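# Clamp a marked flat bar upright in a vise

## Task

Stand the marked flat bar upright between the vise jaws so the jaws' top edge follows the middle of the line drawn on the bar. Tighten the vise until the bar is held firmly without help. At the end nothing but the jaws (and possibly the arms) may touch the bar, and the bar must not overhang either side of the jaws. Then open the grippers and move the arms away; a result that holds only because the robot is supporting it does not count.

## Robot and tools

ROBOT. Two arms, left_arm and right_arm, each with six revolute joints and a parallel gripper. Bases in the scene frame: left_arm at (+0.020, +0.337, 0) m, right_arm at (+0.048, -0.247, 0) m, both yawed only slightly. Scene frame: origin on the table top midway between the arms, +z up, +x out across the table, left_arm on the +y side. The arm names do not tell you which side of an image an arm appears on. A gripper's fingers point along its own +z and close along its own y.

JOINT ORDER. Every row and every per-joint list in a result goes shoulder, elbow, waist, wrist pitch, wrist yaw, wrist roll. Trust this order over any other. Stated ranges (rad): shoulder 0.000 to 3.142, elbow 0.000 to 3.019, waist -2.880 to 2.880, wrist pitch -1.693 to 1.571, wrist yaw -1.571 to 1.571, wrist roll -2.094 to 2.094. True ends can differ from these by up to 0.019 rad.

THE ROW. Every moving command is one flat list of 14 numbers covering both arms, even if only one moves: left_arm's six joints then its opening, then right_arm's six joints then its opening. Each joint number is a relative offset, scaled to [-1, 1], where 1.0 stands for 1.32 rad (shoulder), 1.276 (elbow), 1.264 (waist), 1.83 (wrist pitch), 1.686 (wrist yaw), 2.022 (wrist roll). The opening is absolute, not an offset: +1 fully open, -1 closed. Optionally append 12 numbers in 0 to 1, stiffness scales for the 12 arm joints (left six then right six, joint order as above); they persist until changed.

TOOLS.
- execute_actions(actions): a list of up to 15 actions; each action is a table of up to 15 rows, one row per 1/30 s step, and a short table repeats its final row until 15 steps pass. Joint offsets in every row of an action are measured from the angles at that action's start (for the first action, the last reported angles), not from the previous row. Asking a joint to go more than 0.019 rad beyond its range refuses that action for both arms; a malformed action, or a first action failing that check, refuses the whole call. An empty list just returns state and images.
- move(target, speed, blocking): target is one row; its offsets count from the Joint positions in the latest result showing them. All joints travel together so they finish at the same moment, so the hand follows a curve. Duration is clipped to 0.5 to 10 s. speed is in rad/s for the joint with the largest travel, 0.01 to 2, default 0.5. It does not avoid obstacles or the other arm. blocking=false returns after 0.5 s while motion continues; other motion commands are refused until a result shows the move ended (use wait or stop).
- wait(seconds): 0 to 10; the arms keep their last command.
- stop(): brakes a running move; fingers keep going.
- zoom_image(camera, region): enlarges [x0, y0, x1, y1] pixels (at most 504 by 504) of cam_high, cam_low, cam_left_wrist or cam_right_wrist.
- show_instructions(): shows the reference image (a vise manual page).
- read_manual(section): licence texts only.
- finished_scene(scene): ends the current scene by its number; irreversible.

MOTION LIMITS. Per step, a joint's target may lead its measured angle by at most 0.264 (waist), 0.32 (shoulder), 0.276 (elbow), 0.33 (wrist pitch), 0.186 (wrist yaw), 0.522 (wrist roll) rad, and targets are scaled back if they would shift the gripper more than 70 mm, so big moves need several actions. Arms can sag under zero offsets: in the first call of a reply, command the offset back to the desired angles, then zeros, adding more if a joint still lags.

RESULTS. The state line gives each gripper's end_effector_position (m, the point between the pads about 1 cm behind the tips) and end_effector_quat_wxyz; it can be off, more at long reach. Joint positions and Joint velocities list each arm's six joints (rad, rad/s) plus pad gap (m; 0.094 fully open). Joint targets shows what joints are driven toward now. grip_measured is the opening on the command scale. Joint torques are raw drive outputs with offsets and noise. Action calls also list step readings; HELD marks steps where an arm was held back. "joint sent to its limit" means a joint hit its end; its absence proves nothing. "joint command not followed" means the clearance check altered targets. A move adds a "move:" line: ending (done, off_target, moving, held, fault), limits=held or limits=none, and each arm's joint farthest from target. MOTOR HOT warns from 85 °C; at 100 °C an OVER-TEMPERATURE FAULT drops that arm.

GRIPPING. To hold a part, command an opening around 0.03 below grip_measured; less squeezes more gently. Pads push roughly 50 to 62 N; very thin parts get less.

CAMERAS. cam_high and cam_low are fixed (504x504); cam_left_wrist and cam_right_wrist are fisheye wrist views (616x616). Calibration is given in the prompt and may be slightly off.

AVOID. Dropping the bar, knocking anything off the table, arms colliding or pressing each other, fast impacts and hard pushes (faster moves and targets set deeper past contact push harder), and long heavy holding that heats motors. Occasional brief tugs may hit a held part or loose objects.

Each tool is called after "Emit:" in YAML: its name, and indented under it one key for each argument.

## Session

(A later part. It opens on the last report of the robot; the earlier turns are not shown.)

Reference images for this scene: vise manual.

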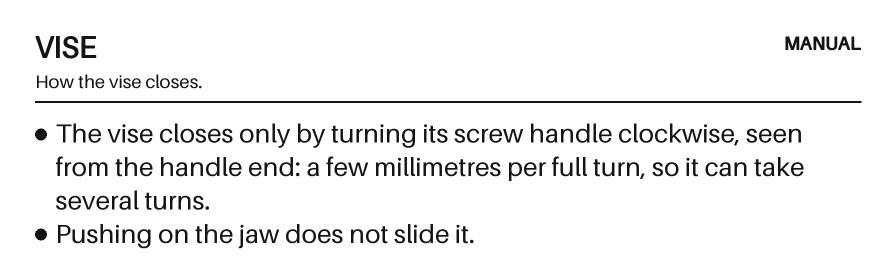

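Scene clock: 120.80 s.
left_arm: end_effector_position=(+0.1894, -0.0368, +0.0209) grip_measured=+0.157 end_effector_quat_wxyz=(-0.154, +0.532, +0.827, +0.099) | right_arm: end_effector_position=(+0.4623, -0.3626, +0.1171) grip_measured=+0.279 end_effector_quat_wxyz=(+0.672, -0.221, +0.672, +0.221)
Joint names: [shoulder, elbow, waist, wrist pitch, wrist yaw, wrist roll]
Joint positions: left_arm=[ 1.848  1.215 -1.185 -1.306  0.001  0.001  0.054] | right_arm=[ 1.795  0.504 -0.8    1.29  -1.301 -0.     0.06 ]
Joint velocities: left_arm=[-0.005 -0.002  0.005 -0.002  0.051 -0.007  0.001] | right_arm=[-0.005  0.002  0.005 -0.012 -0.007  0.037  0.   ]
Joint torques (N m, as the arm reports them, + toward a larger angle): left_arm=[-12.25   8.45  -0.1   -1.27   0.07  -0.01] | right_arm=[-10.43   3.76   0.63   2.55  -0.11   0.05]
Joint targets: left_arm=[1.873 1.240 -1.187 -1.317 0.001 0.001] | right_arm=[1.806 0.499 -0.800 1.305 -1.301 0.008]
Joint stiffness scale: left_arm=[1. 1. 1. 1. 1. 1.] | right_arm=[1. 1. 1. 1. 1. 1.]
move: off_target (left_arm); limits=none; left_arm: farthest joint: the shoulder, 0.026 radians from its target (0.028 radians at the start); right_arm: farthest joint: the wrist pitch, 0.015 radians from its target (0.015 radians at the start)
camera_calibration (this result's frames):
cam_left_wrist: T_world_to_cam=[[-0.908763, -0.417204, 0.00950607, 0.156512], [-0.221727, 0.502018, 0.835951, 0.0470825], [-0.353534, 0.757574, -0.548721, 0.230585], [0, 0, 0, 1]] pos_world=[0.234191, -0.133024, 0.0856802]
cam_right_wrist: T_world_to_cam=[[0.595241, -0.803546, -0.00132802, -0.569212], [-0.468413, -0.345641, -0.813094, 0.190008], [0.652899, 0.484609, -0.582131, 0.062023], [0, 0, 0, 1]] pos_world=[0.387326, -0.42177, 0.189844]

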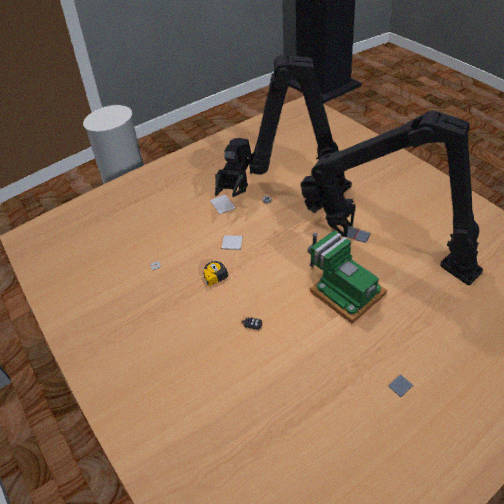

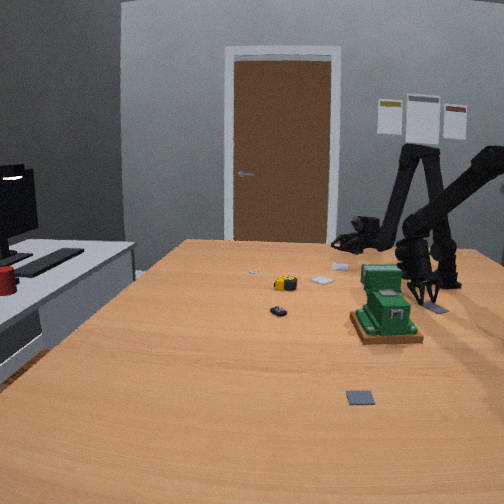

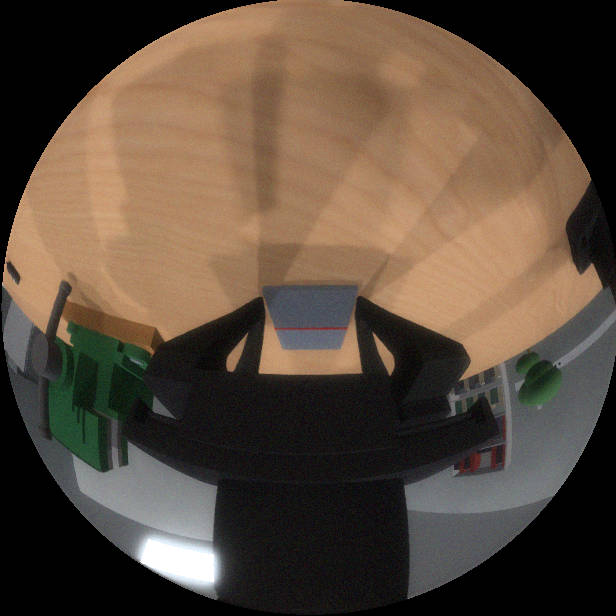

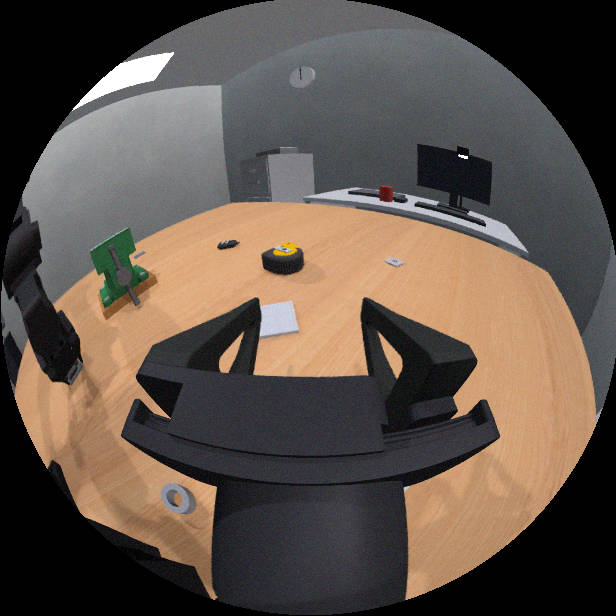

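Emit:
move:
  target: [0.008, 0.016, -0.002, -0.004, 0, 0.0, 0.05, 0.008, -0.004, 0, 0.008, 0, 0.004, 0.277]
  speed: 0.03

Emit:
execute_actions:
  actions:
    - [[0.008, 0.016, -0.002, -0.004, 0, 0.0, 0.02, 0.008, -0.004, 0, 0.008, 0, 0.004, 0.277]]

Scene clock: 122.87 s.
left_arm: end_effector_position=(+0.1893, -0.0369, +0.0209) grip_measured=+0.058 end_effector_quat_wxyz=(-0.154, +0.532, +0.827, +0.099) | right_arm: end_effector_position=(+0.4623, -0.3626, +0.1171) grip_measured=+0.279 end_effector_quat_wxyz=(+0.672, -0.221, +0.672, +0.221)
Joint names: [shoulder, elbow, waist, wrist pitch, wrist yaw, wrist roll]
Joint positions: left_arm=[ 1.848  1.215 -1.185 -1.306  0.001  0.001  0.05 ] | right_arm=[ 1.795  0.504 -0.8    1.29  -1.301 -0.     0.06 ]
Joint velocities: left_arm=[-0.024 -0.002 -0.005 -0.002 -0.022  0.007  0.001] | right_arm=[ 0.005 -0.007 -0.015 -0.022  0.007 -0.022 -0.001]
Joint torques (N m, as the arm reports them, + toward a larger angle): left_arm=[-14.47   8.36  -0.86  -0.9    0.09  -0.07] | right_arm=[-10.46   3.76   0.6    2.55  -0.11   0.05]
Joint targets: left_arm=[1.858 1.235 -1.187 -1.313 0.000 0.001] | right_arm=[1.806 0.499 -0.800 1.305 -1.301 0.008]
Joint stiffness scale: left_arm=[1. 1. 1. 1. 1. 1.] | right_arm=[1. 1. 1. 1. 1. 1.]
move: off_target (left_arm); limits=none; left_arm: farthest joint: the elbow, 0.021 radians from its target (0.021 radians at the start); right_arm: farthest joint: the wrist pitch, 0.015 radians from its target (0.015 radians at the start)
camera_calibration (this result's frames):
cam_left_wrist: T_world_to_cam=[[-0.908703, -0.417327, 0.00986197, 0.156423], [-0.221525, 0.502111, 0.835949, 0.0470482], [-0.353816, 0.757445, -0.548718, 0.230633], [0, 0, 0, 1]] pos_world=[0.234166, -0.133036, 0.0856799]
cam_right_wrist: T_world_to_cam=[[0.595241, -0.803546, -0.00132802, -0.569212], [-0.468413, -0.345641, -0.813094, 0.190008], [0.652899, 0.484609, -0.582131, 0.062023], [0, 0, 0, 1]] pos_world=[0.387326, -0.42177, 0.189844]

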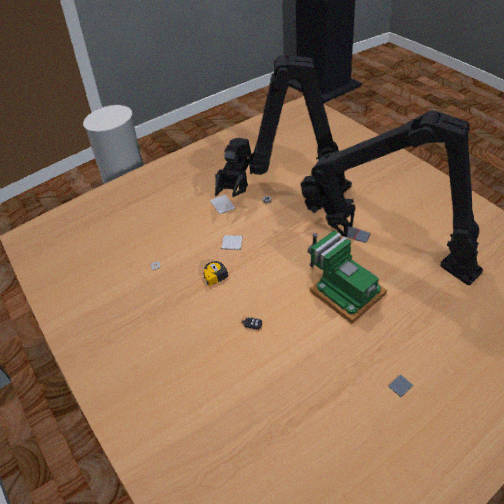

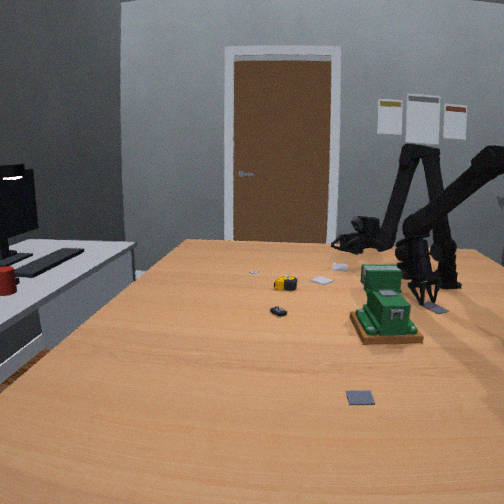

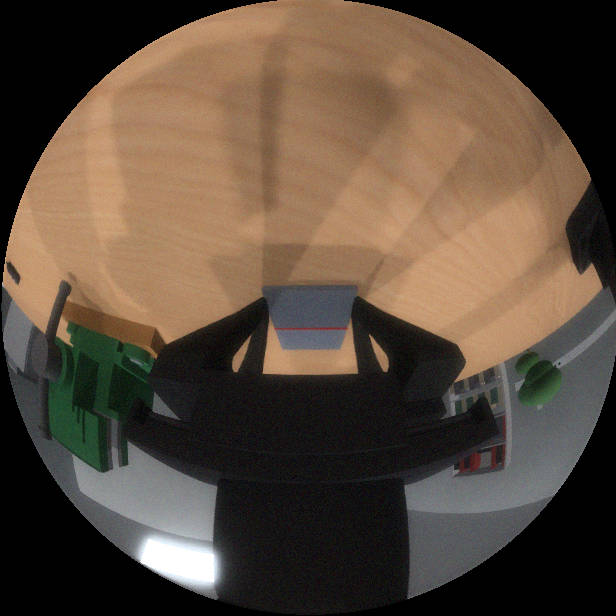

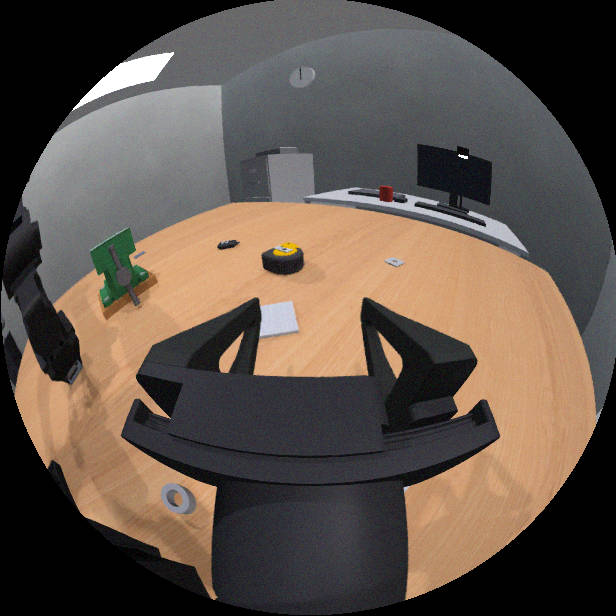

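Scene clock: 123.37 s.
left_arm: end_effector_position=(+0.1893, -0.0369, +0.0209) grip_measured=+0.034 end_effector_quat_wxyz=(-0.154, +0.532, +0.827, +0.098) | right_arm: end_effector_position=(+0.4623, -0.3626, +0.1171) grip_measured=+0.279 end_effector_quat_wxyz=(+0.672, -0.221, +0.672, +0.221)
Joint names: [shoulder, elbow, waist, wrist pitch, wrist yaw, wrist roll]
Joint positions: left_arm=[ 1.848  1.215 -1.185 -1.306  0.001  0.001  0.049] | right_arm=[ 1.795  0.504 -0.8    1.29  -1.301 -0.     0.06 ]
Joint velocities: left_arm=[ 0.005  0.012  0.005 -0.012  0.051 -0.007  0.   ] | right_arm=[ 0.005  0.002 -0.005 -0.012 -0.007  0.095 -0.   ]
Joint torques (N m, as the arm reports them, + toward a larger angle): left_arm=[-13.08   8.04  -0.29  -0.99   0.09   0.01] | right_arm=[-10.42   3.76   0.62   2.56  -0.11   0.04]
Joint targets: left_arm=[1.858 1.235 -1.187 -1.313 0.001 0.001] | right_arm=[1.806 0.499 -0.800 1.305 -1.301 0.008]
Joint stiffness scale: left_arm=[1. 1. 1. 1. 1. 1.] | right_arm=[1. 1. 1. 1. 1. 1.]
Step readings (joint positions):
0: left_arm=[1.848 1.215 -1.185 -1.306 0.001 0.001] | right_arm=[1.795 0.504 -0.800 1.290 -1.301 -0.000]
1: left_arm=[1.848 1.215 -1.185 -1.306 0.001 0.001] | right_arm=[1.795 0.504 -0.800 1.290 -1.301 -0.000]
2: left_arm=[1.848 1.215 -1.185 -1.306 0.001 0.001] | right_arm=[1.795 0.504 -0.800 1.290 -1.301 -0.000]
4: left_arm=[1.848 1.215 -1.185 -1.306 0.001 0.001] | right_arm=[1.795 0.504 -0.800 1.290 -1.301 -0.000]
8: left_arm=[1.848 1.215 -1.185 -1.306 0.001 0.001] | right_arm=[1.795 0.504 -0.800 1.290 -1.301 -0.000]
15: Joint positions above
camera_calibration (this result's frames):
cam_left_wrist: T_world_to_cam=[[-0.908642, -0.41745, 0.0102179, 0.156334], [-0.221323, 0.502204, 0.835947, 0.0470139], [-0.354098, 0.757315, -0.548716, 0.230681], [0, 0, 0, 1]] pos_world=[0.23414, -0.133047, 0.0856797]
cam_right_wrist: T_world_to_cam=[[0.595241, -0.803546, -0.00132802, -0.569212], [-0.468413, -0.345641, -0.813094, 0.190008], [0.652899, 0.484609, -0.582131, 0.062023], [0, 0, 0, 1]] pos_world=[0.387326, -0.42177, 0.189844]

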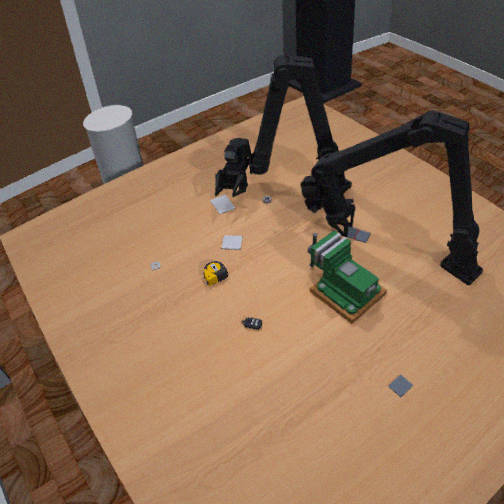

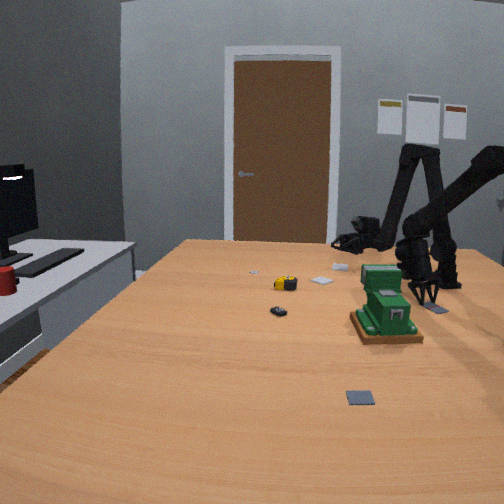

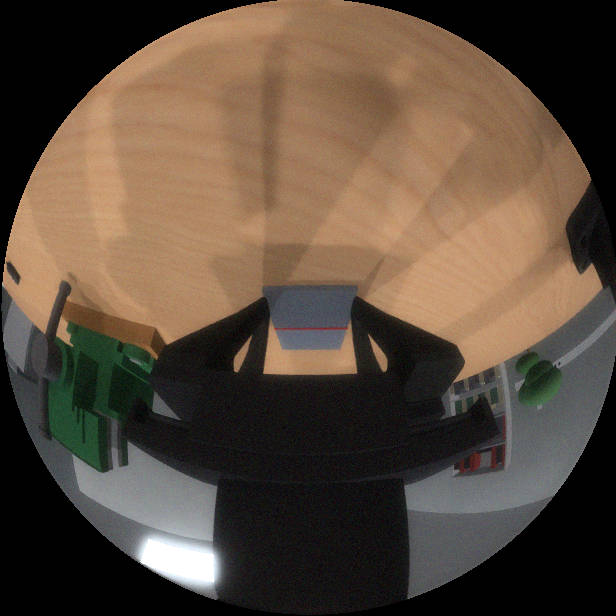

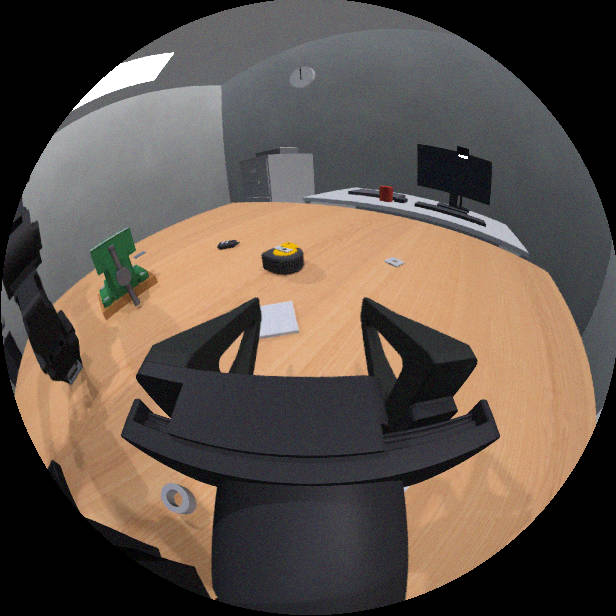

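Emit:
zoom_image:
  camera: "cam_left_wrist"
  region: [240, 270, 380, 360]

Emit:
zoom_image:
  camera: "cam_low"
  region: [400, 270, 460, 320]

Region (240, 270, 380, 360) of cam_left_wrist's 616x616 image, scaled by 3.600, with more detail than that image has; it fills the top 324 rows of this view, and the rest is white.

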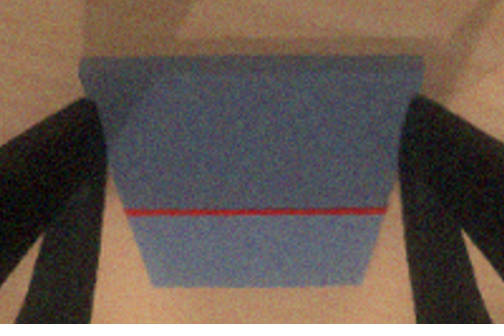

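Region (400, 270, 460, 320) of cam_low's 504x504 image, scaled by 8.400, with more detail than that image has.

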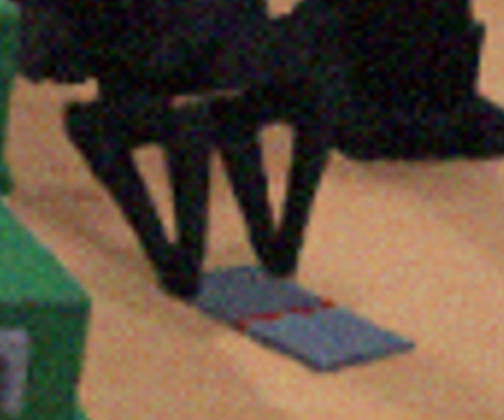

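Emit:
move:
  target: [0.008, 0.016, -0.002, -0.004, 0, 0.0, 0.0, 0.008, -0.004, 0, 0.008, 0, 0.004, 0.277]
  speed: 0.03

Scene clock: 126.70 s.
left_arm: end_effector_position=(+0.1893, -0.0369, +0.0209) grip_measured=+0.026 end_effector_quat_wxyz=(-0.154, +0.532, +0.827, +0.098) | right_arm: end_effector_position=(+0.4623, -0.3626, +0.1171) grip_measured=+0.279 end_effector_quat_wxyz=(+0.672, -0.221, +0.672, +0.221)
Joint names: [shoulder, elbow, waist, wrist pitch, wrist yaw, wrist roll]
Joint positions: left_arm=[ 1.848  1.215 -1.185 -1.306  0.001  0.001  0.048] | right_arm=[ 1.795  0.504 -0.8    1.29  -1.301 -0.     0.06 ]
Joint velocities: left_arm=[ 0.005 -0.012 -0.015 -0.007 -0.051 -0.081 -0.001] | right_arm=[ 0.005  0.002  0.005 -0.007 -0.051 -0.037 -0.   ]
Joint torques (N m, as the arm reports them, + toward a larger angle): left_arm=[-14.88   8.21  -0.03  -0.92   0.04  -0.02] | right_arm=[-10.47   3.76   0.65   2.54  -0.11   0.04]
Joint targets: left_arm=[1.858 1.235 -1.187 -1.313 0.001 0.001] | right_arm=[1.806 0.499 -0.800 1.305 -1.301 0.008]
Joint stiffness scale: left_arm=[1. 1. 1. 1. 1. 1.] | right_arm=[1. 1. 1. 1. 1. 1.]
move: off_target (left_arm); limits=none; left_arm: farthest joint: the elbow, 0.021 radians from its target (0.021 radians at the start); right_arm: farthest joint: the wrist pitch, 0.015 radians from its target (0.015 radians at the start)
camera_calibration (this result's frames):
cam_left_wrist: T_world_to_cam=[[-0.908642, -0.41745, 0.0102179, 0.156334], [-0.221323, 0.502204, 0.835947, 0.0470139], [-0.354098, 0.757315, -0.548716, 0.230681], [0, 0, 0, 1]] pos_world=[0.23414, -0.133047, 0.0856797]
cam_right_wrist: T_world_to_cam=[[0.595241, -0.803546, -0.00132802, -0.569212], [-0.468413, -0.345641, -0.813094, 0.190008], [0.652899, 0.484609, -0.582131, 0.062023], [0, 0, 0, 1]] pos_world=[0.387326, -0.42177, 0.189844]

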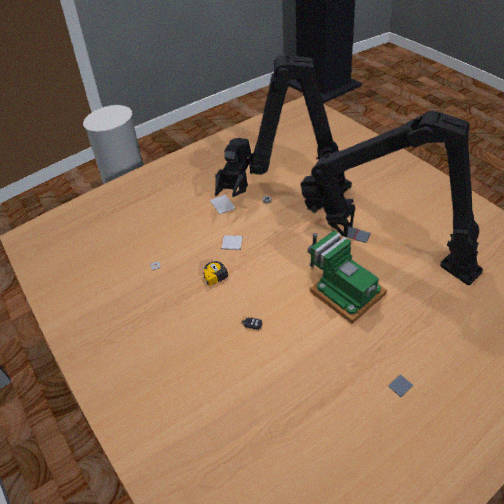

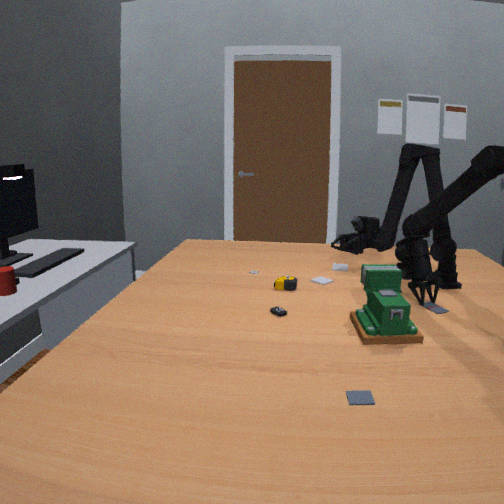

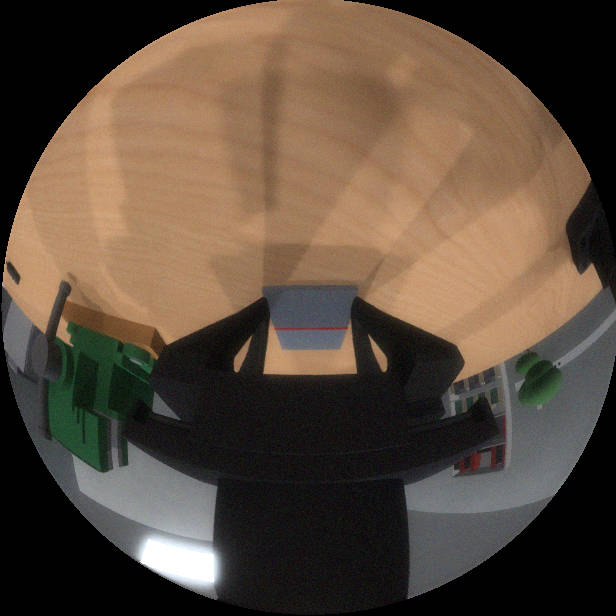

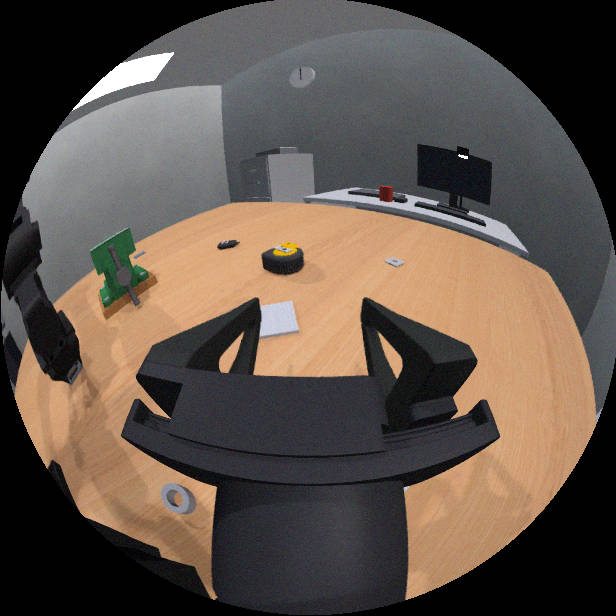

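Emit:
move:
  target: [-0.0568, 0.0576, -0.002, -0.062, 0, 0.0, -0.008, 0.008, -0.004, 0, 0.008, 0, 0.004, 0.277]
  speed: 0.08

Scene clock: 138.57 s.
left_arm: end_effector_position=(+0.1892, -0.0367, +0.0599) grip_measured=+0.026 end_effector_quat_wxyz=(-0.153, +0.532, +0.827, +0.097) | right_arm: end_effector_position=(+0.4623, -0.3626, +0.1171) grip_measured=+0.279 end_effector_quat_wxyz=(+0.672, -0.221, +0.672, +0.221)
Joint names: [shoulder, elbow, waist, wrist pitch, wrist yaw, wrist roll]
Joint positions: left_arm=[ 1.788  1.249 -1.185 -1.396  0.001  0.001  0.048] | right_arm=[ 1.795  0.504 -0.8    1.29  -1.301 -0.     0.06 ]
Joint velocities: left_arm=[ 0.005  0.007 -0.024 -0.007  0.022 -0.095  0.001] | right_arm=[-0.005  0.007 -0.015  0.002  0.037 -0.022  0.001]
Joint torques (N m, as the arm reports them, + toward a larger angle): left_arm=[-16.32  10.22  -0.6   -1.74   0.12  -0.05] | right_arm=[-10.43   3.76   0.61   2.55  -0.11   0.04]
Joint targets: left_arm=[1.773 1.288 -1.187 -1.419 0.001 0.001] | right_arm=[1.806 0.499 -0.800 1.305 -1.301 0.008]
Joint stiffness scale: left_arm=[1. 1. 1. 1. 1. 1.] | right_arm=[1. 1. 1. 1. 1. 1.]
move: off_target (left_arm); limits=none; left_arm: farthest joint: the elbow, 0.040 radians from its target (0.074 radians at the start); right_arm: farthest joint: the wrist pitch, 0.015 radians from its target (0.015 radians at the start)
camera_calibration (this result's frames):
cam_left_wrist: T_world_to_cam=[[-0.90866, -0.417411, 0.0102297, 0.15594], [-0.222777, 0.505392, 0.833637, 0.0148484], [-0.353139, 0.755213, -0.552219, 0.25184], [0, 0, 0, 1]] pos_world=[0.233939, -0.132606, 0.125097]
cam_right_wrist: T_world_to_cam=[[0.595241, -0.803546, -0.00132802, -0.569212], [-0.468413, -0.345641, -0.813094, 0.190008], [0.652899, 0.484609, -0.582131, 0.062023], [0, 0, 0, 1]] pos_world=[0.387326, -0.42177, 0.189844]

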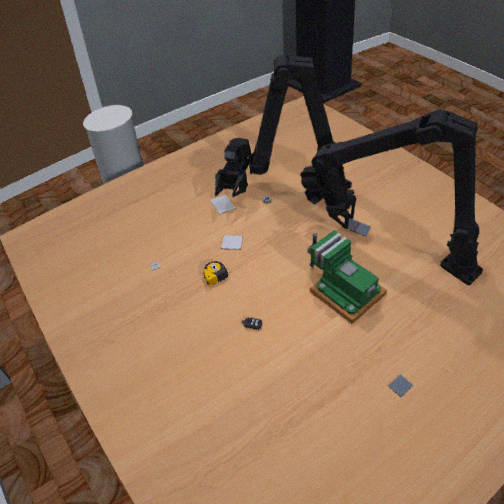

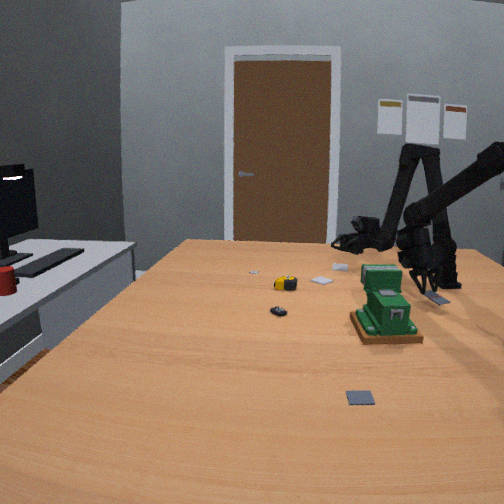

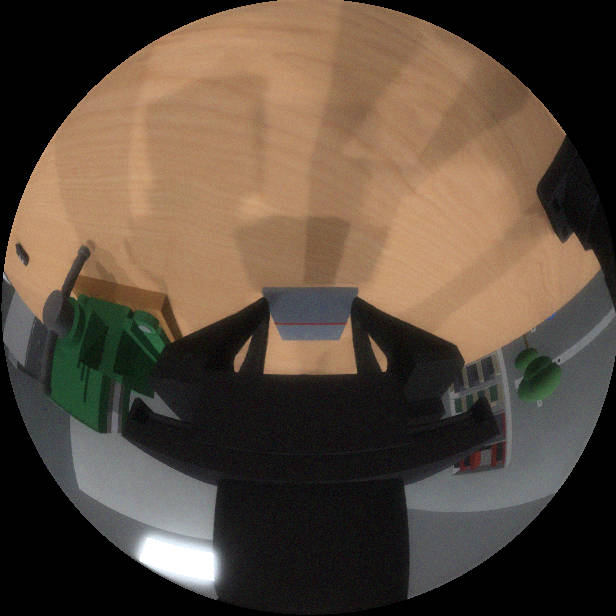

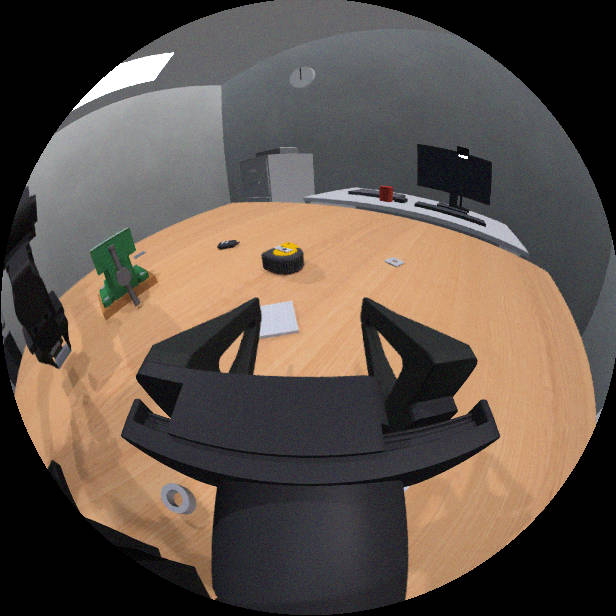

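Emit:
move:
  target: [-0.4735, -0.29, 0.322, 0.506, 0.6174, 0.3566, -0.01, 0.008, -0.004, 0, 0.008, 0, 0.004, 0.277]
  speed: 0.35

Scene clock: 143.37 s.
left_arm: end_effector_position=(+0.2232, -0.0545, +0.2779) grip_measured=+0.026 end_effector_quat_wxyz=(+0.320, +0.676, +0.474, -0.464) | right_arm: end_effector_position=(+0.4623, -0.3626, +0.1171) grip_measured=+0.279 end_effector_quat_wxyz=(+0.672, -0.221, +0.672, +0.221)
Joint names: [shoulder, elbow, waist, wrist pitch, wrist yaw, wrist roll]
Joint positions: left_arm=[ 1.171  0.873 -0.79  -0.498  1.037  0.714  0.048] | right_arm=[ 1.795  0.504 -0.8    1.29  -1.301 -0.     0.06 ]
Joint velocities: left_arm=[-0.005  0.012 -0.005 -0.017 -0.037 -0.037 -0.   ] | right_arm=[ 0.005 -0.007 -0.005  0.002  0.037 -0.037  0.   ]
Joint torques (N m, as the arm reports them, + toward a larger angle): left_arm=[-8.53  9.79  1.22  1.89  0.9   0.  ] | right_arm=[-10.42   3.76   0.62   2.55  -0.11   0.05]
Joint targets: left_arm=[1.163 0.878 -0.778 -0.470 1.042 0.722] | right_arm=[1.806 0.499 -0.800 1.305 -1.301 0.008]
Joint stiffness scale: left_arm=[1. 1. 1. 1. 1. 1.] | right_arm=[1. 1. 1. 1. 1. 1.]
move: off_target (left_arm); limits=none; left_arm: farthest joint: the wrist pitch, 0.028 radians from its target (0.926 radians at the start); right_arm: farthest joint: the wrist pitch, 0.015 radians from its target (0.015 radians at the start)
camera_calibration (this result's frames):
cam_left_wrist: T_world_to_cam=[[-0.935344, 0.353574, 0.0108301, 0.224986], [0.290923, 0.786303, -0.54506, 0.133545], [-0.201235, -0.506668, -0.838327, 0.374499], [0, 0, 0, 1]] pos_world=[0.24695, 0.00519086, 0.384306]
cam_right_wrist: T_world_to_cam=[[0.595241, -0.803546, -0.00132802, -0.569212], [-0.468413, -0.345641, -0.813094, 0.190008], [0.652899, 0.484609, -0.582131, 0.062023], [0, 0, 0, 1]] pos_world=[0.387326, -0.42177, 0.189844]

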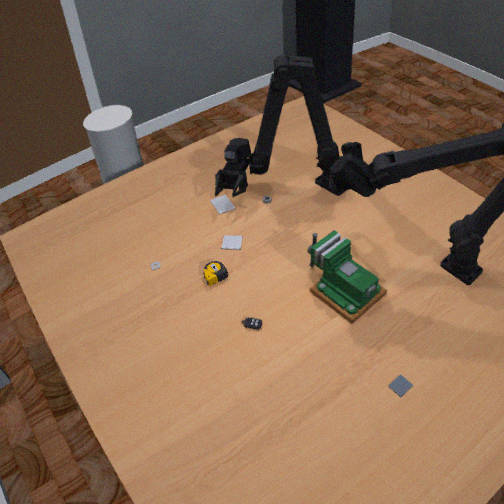

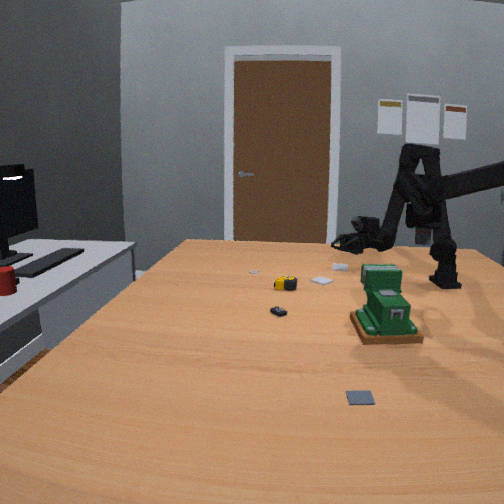

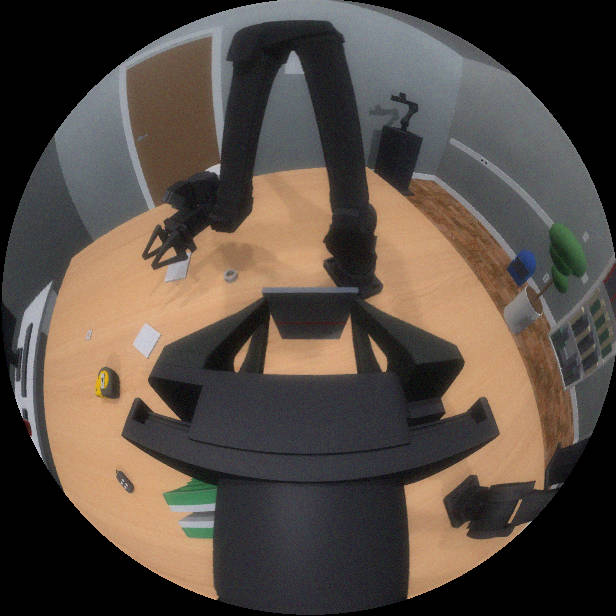

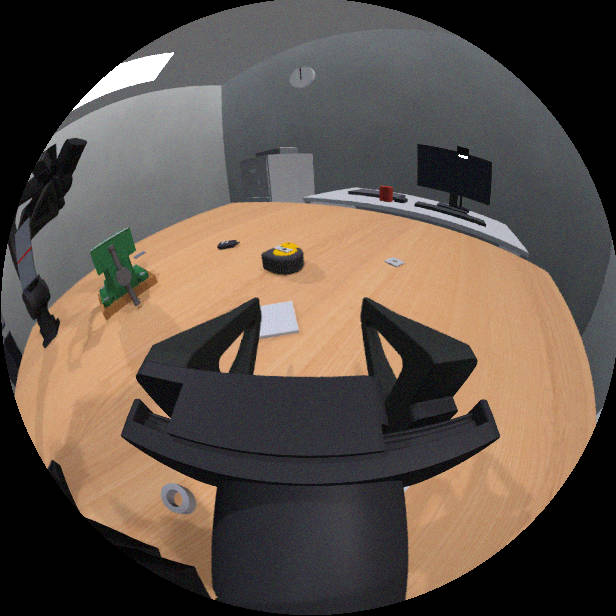

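Emit:
zoom_image:
  camera: "cam_left_wrist"
  region: [240, 270, 380, 360]

Region (240, 270, 380, 360) of cam_left_wrist's 616x616 image, scaled by 3.600, with more detail than that image has; it fills the top 324 rows of this view, and the rest is white.

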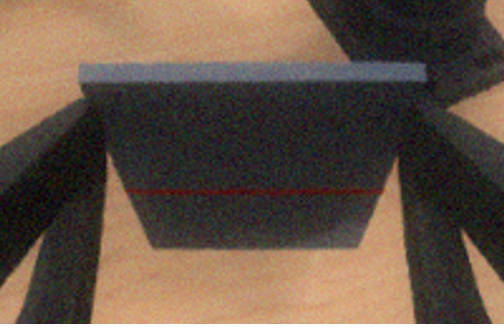

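Emit:
move:
  target: [0.033, 0.0947, 0.3434, -0.1122, -0.0704, 0.0555, -0.01, 0.0638, -0.0311, 0.561, 0.059, 0, 0.004, 0.277]
  speed: 0.3

Scene clock: 159.33 s.
left_arm: end_effector_position=(+0.3756, +0.0733, +0.2614) grip_measured=+0.026 end_effector_quat_wxyz=(+0.367, +0.574, +0.647, -0.342) | right_arm: end_effector_position=(+0.4254, -0.0666, +0.1000) grip_measured=+0.279 end_effector_quat_wxyz=(+0.555, -0.440, +0.554, +0.439)
Joint names: [shoulder, elbow, waist, wrist pitch, wrist yaw, wrist roll]
Joint positions: left_arm=[ 1.204  0.936 -0.364 -0.687  0.917  0.818  0.048] | right_arm=[ 1.853  0.472 -0.095  1.382 -1.301 -0.     0.06 ]
Joint velocities: left_arm=[-0.005  0.012 -0.005  0.007 -0.022 -0.095 -0.001] | right_arm=[-0.005 -0.002  0.005  0.007 -0.007  0.037 -0.   ]
Joint torques (N m, as the arm reports them, + toward a larger angle): left_arm=[-8.5  13.85  0.76  0.21  0.67  0.03] | right_arm=[-8.97  2.62  0.71  2.62 -0.11  0.05]
Joint targets: left_arm=[1.215 0.994 -0.355 -0.704 0.918 0.826] | right_arm=[1.880 0.465 -0.091 1.398 -1.301 0.008]
Joint stiffness scale: left_arm=[1. 1. 1. 1. 1. 1.] | right_arm=[1. 1. 1. 1. 1. 1.]
move: off_target (left_arm, right_arm); limits=none; left_arm: farthest joint: the elbow, 0.058 radians from its target (0.121 radians at the start); right_arm: farthest joint: the shoulder, 0.026 radians from its target (0.084 radians at the start)
camera_calibration (this result's frames):
cam_left_wrist: T_world_to_cam=[[-0.994859, -0.0979138, 0.0258386, 0.374105], [-0.0997544, 0.903655, -0.416481, 0.0842196], [0.01743, -0.416917, -0.908777, 0.385759], [0, 0, 0, 1]] pos_world=[0.373859, 0.121354, 0.375978]
cam_right_wrist: T_world_to_cam=[[0.974147, -0.225914, 0.000879766, -0.432388], [-0.130704, -0.566765, -0.813446, 0.102888], [0.184267, 0.7923, -0.58164, 0.152511], [0, 0, 0, 1]] pos_world=[0.406554, -0.160204, 0.172781]

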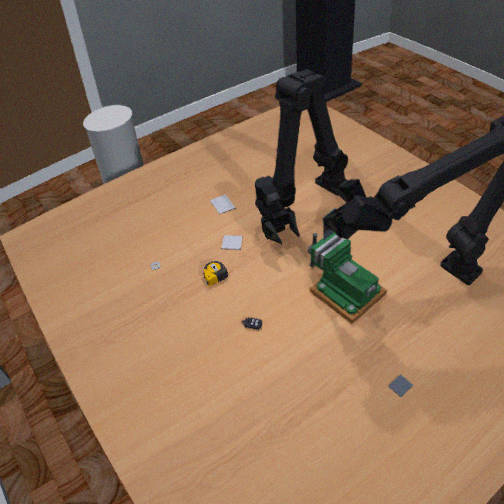

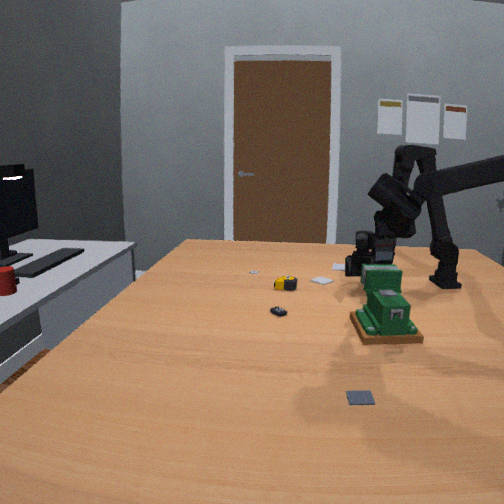

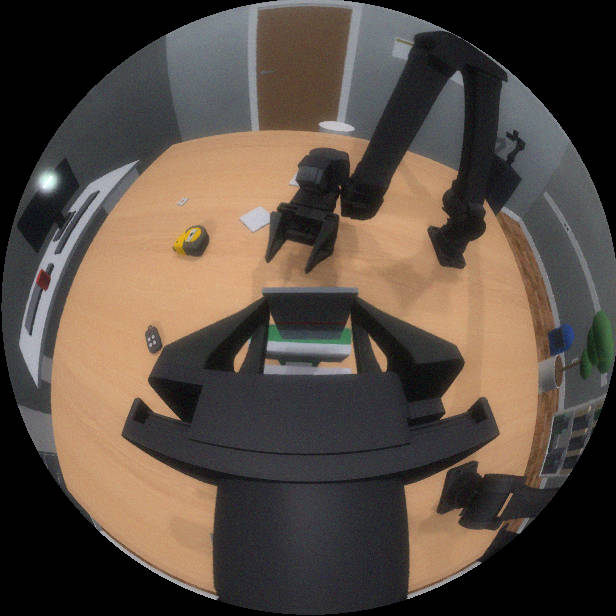

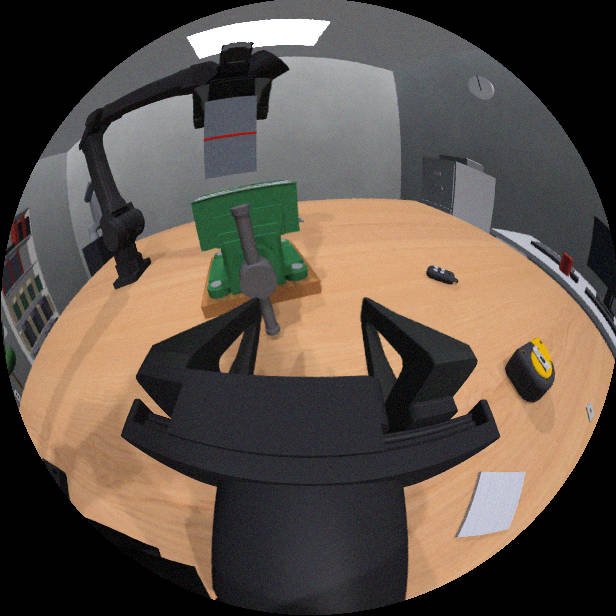

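Emit:
zoom_image:
  camera: "cam_left_wrist"
  region: [240, 280, 380, 380]

Emit:
zoom_image:
  camera: "cam_right_wrist"
  region: [170, 80, 330, 340]

Region (240, 280, 380, 380) of cam_left_wrist's 616x616 image, scaled by 3.600, with more detail than that image has; it fills the top 360 rows of this view, and the rest is white.

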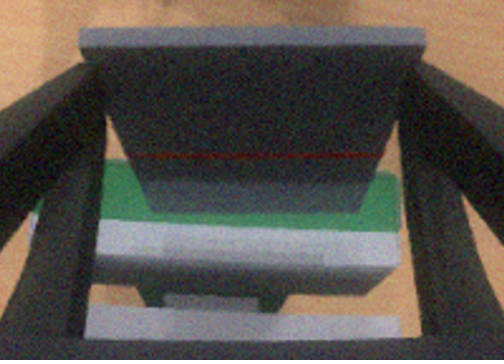

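Region (170, 80, 330, 340) of cam_right_wrist's 616x616 image, scaled by 1.938, with more detail than that image has; it fills the left 310 columns of this view, and the rest is white.

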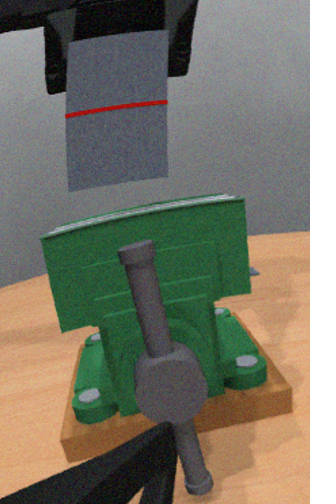

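Emit:
move:
  target: [0.0352, 0.0824, 0.051, -0.0704, 0.0332, 0.0783, -0.01, 0.01, -0.003, 0.002, 0.008, 0, 0.004, 0.277]
  speed: 0.12

Scene clock: 171.40 s.
left_arm: end_effector_position=(+0.3839, +0.0879, +0.2652) grip_measured=+0.026 end_effector_quat_wxyz=(+0.366, +0.594, +0.627, -0.345) | right_arm: end_effector_position=(+0.4254, -0.0666, +0.1000) grip_measured=+0.279 end_effector_quat_wxyz=(+0.555, -0.440, +0.554, +0.439)
Joint names: [shoulder, elbow, waist, wrist pitch, wrist yaw, wrist roll]
Joint positions: left_arm=[ 1.24   0.985 -0.313 -0.799  0.967  0.969  0.048] | right_arm=[ 1.853  0.472 -0.095  1.382 -1.301 -0.     0.06 ]
Joint velocities: left_arm=[-0.005 -0.012  0.005  0.002  0.007 -0.051 -0.   ] | right_arm=[-0.005 -0.002 -0.005 -0.002  0.081  0.022  0.   ]
Joint torques (N m, as the arm reports them, + toward a larger angle): left_arm=[-8.5  13.35  1.9   0.01  0.95  0.  ] | right_arm=[-10.09   2.97   0.88   2.54  -0.11   0.05]
Joint targets: left_arm=[1.251 1.041 -0.300 -0.816 0.973 0.977] | right_arm=[1.867 0.469 -0.092 1.397 -1.301 0.008]
Joint stiffness scale: left_arm=[1. 1. 1. 1. 1. 1.] | right_arm=[1. 1. 1. 1. 1. 1.]
move: off_target (left_arm); limits=none; left_arm: farthest joint: the elbow, 0.056 radians from its target (0.105 radians at the start); right_arm: farthest joint: the wrist pitch, 0.015 radians from its target (0.015 radians at the start)
camera_calibration (this result's frames):
cam_left_wrist: T_world_to_cam=[[-0.998852, -0.0478673, 0.0018067, 0.387204], [-0.04421, 0.906703, -0.419447, 0.0526184], [0.0184397, -0.419046, -0.907778, 0.394731], [0, 0, 0, 1]] pos_world=[0.381807, 0.136235, 0.379699]
cam_right_wrist: T_world_to_cam=[[0.974147, -0.225914, 0.000879766, -0.432388], [-0.130704, -0.566765, -0.813446, 0.102888], [0.184267, 0.7923, -0.58164, 0.152511], [0, 0, 0, 1]] pos_world=[0.406554, -0.160204, 0.172781]

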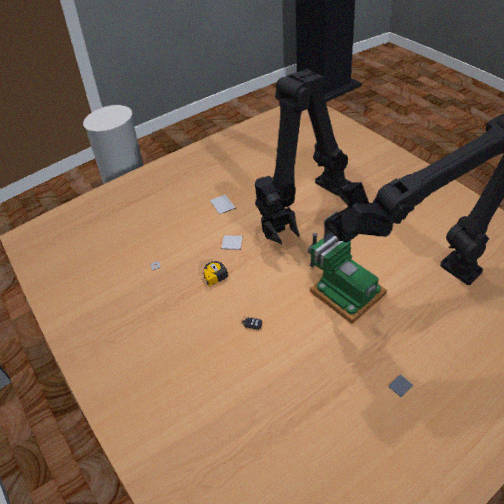

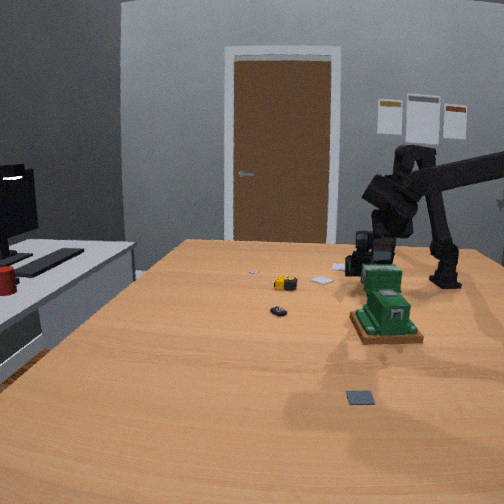

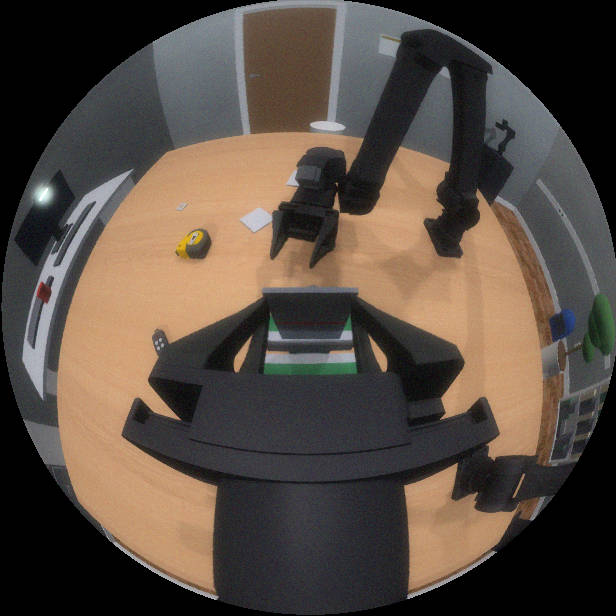

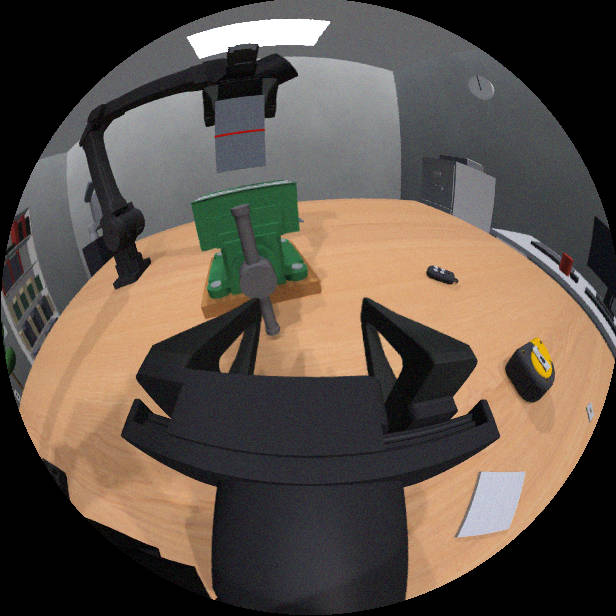

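Emit:
zoom_image:
  camera: "cam_left_wrist"
  region: [240, 300, 380, 380]

Region (240, 300, 380, 380) of cam_left_wrist's 616x616 image, scaled by 3.600, with more detail than that image has; it fills the top 288 rows of this view, and the rest is white.

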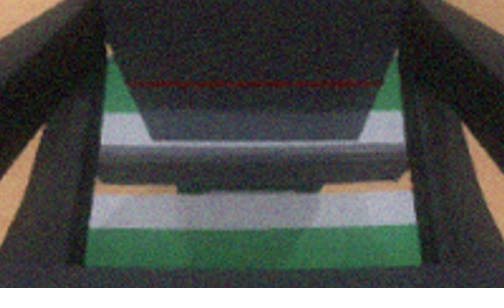

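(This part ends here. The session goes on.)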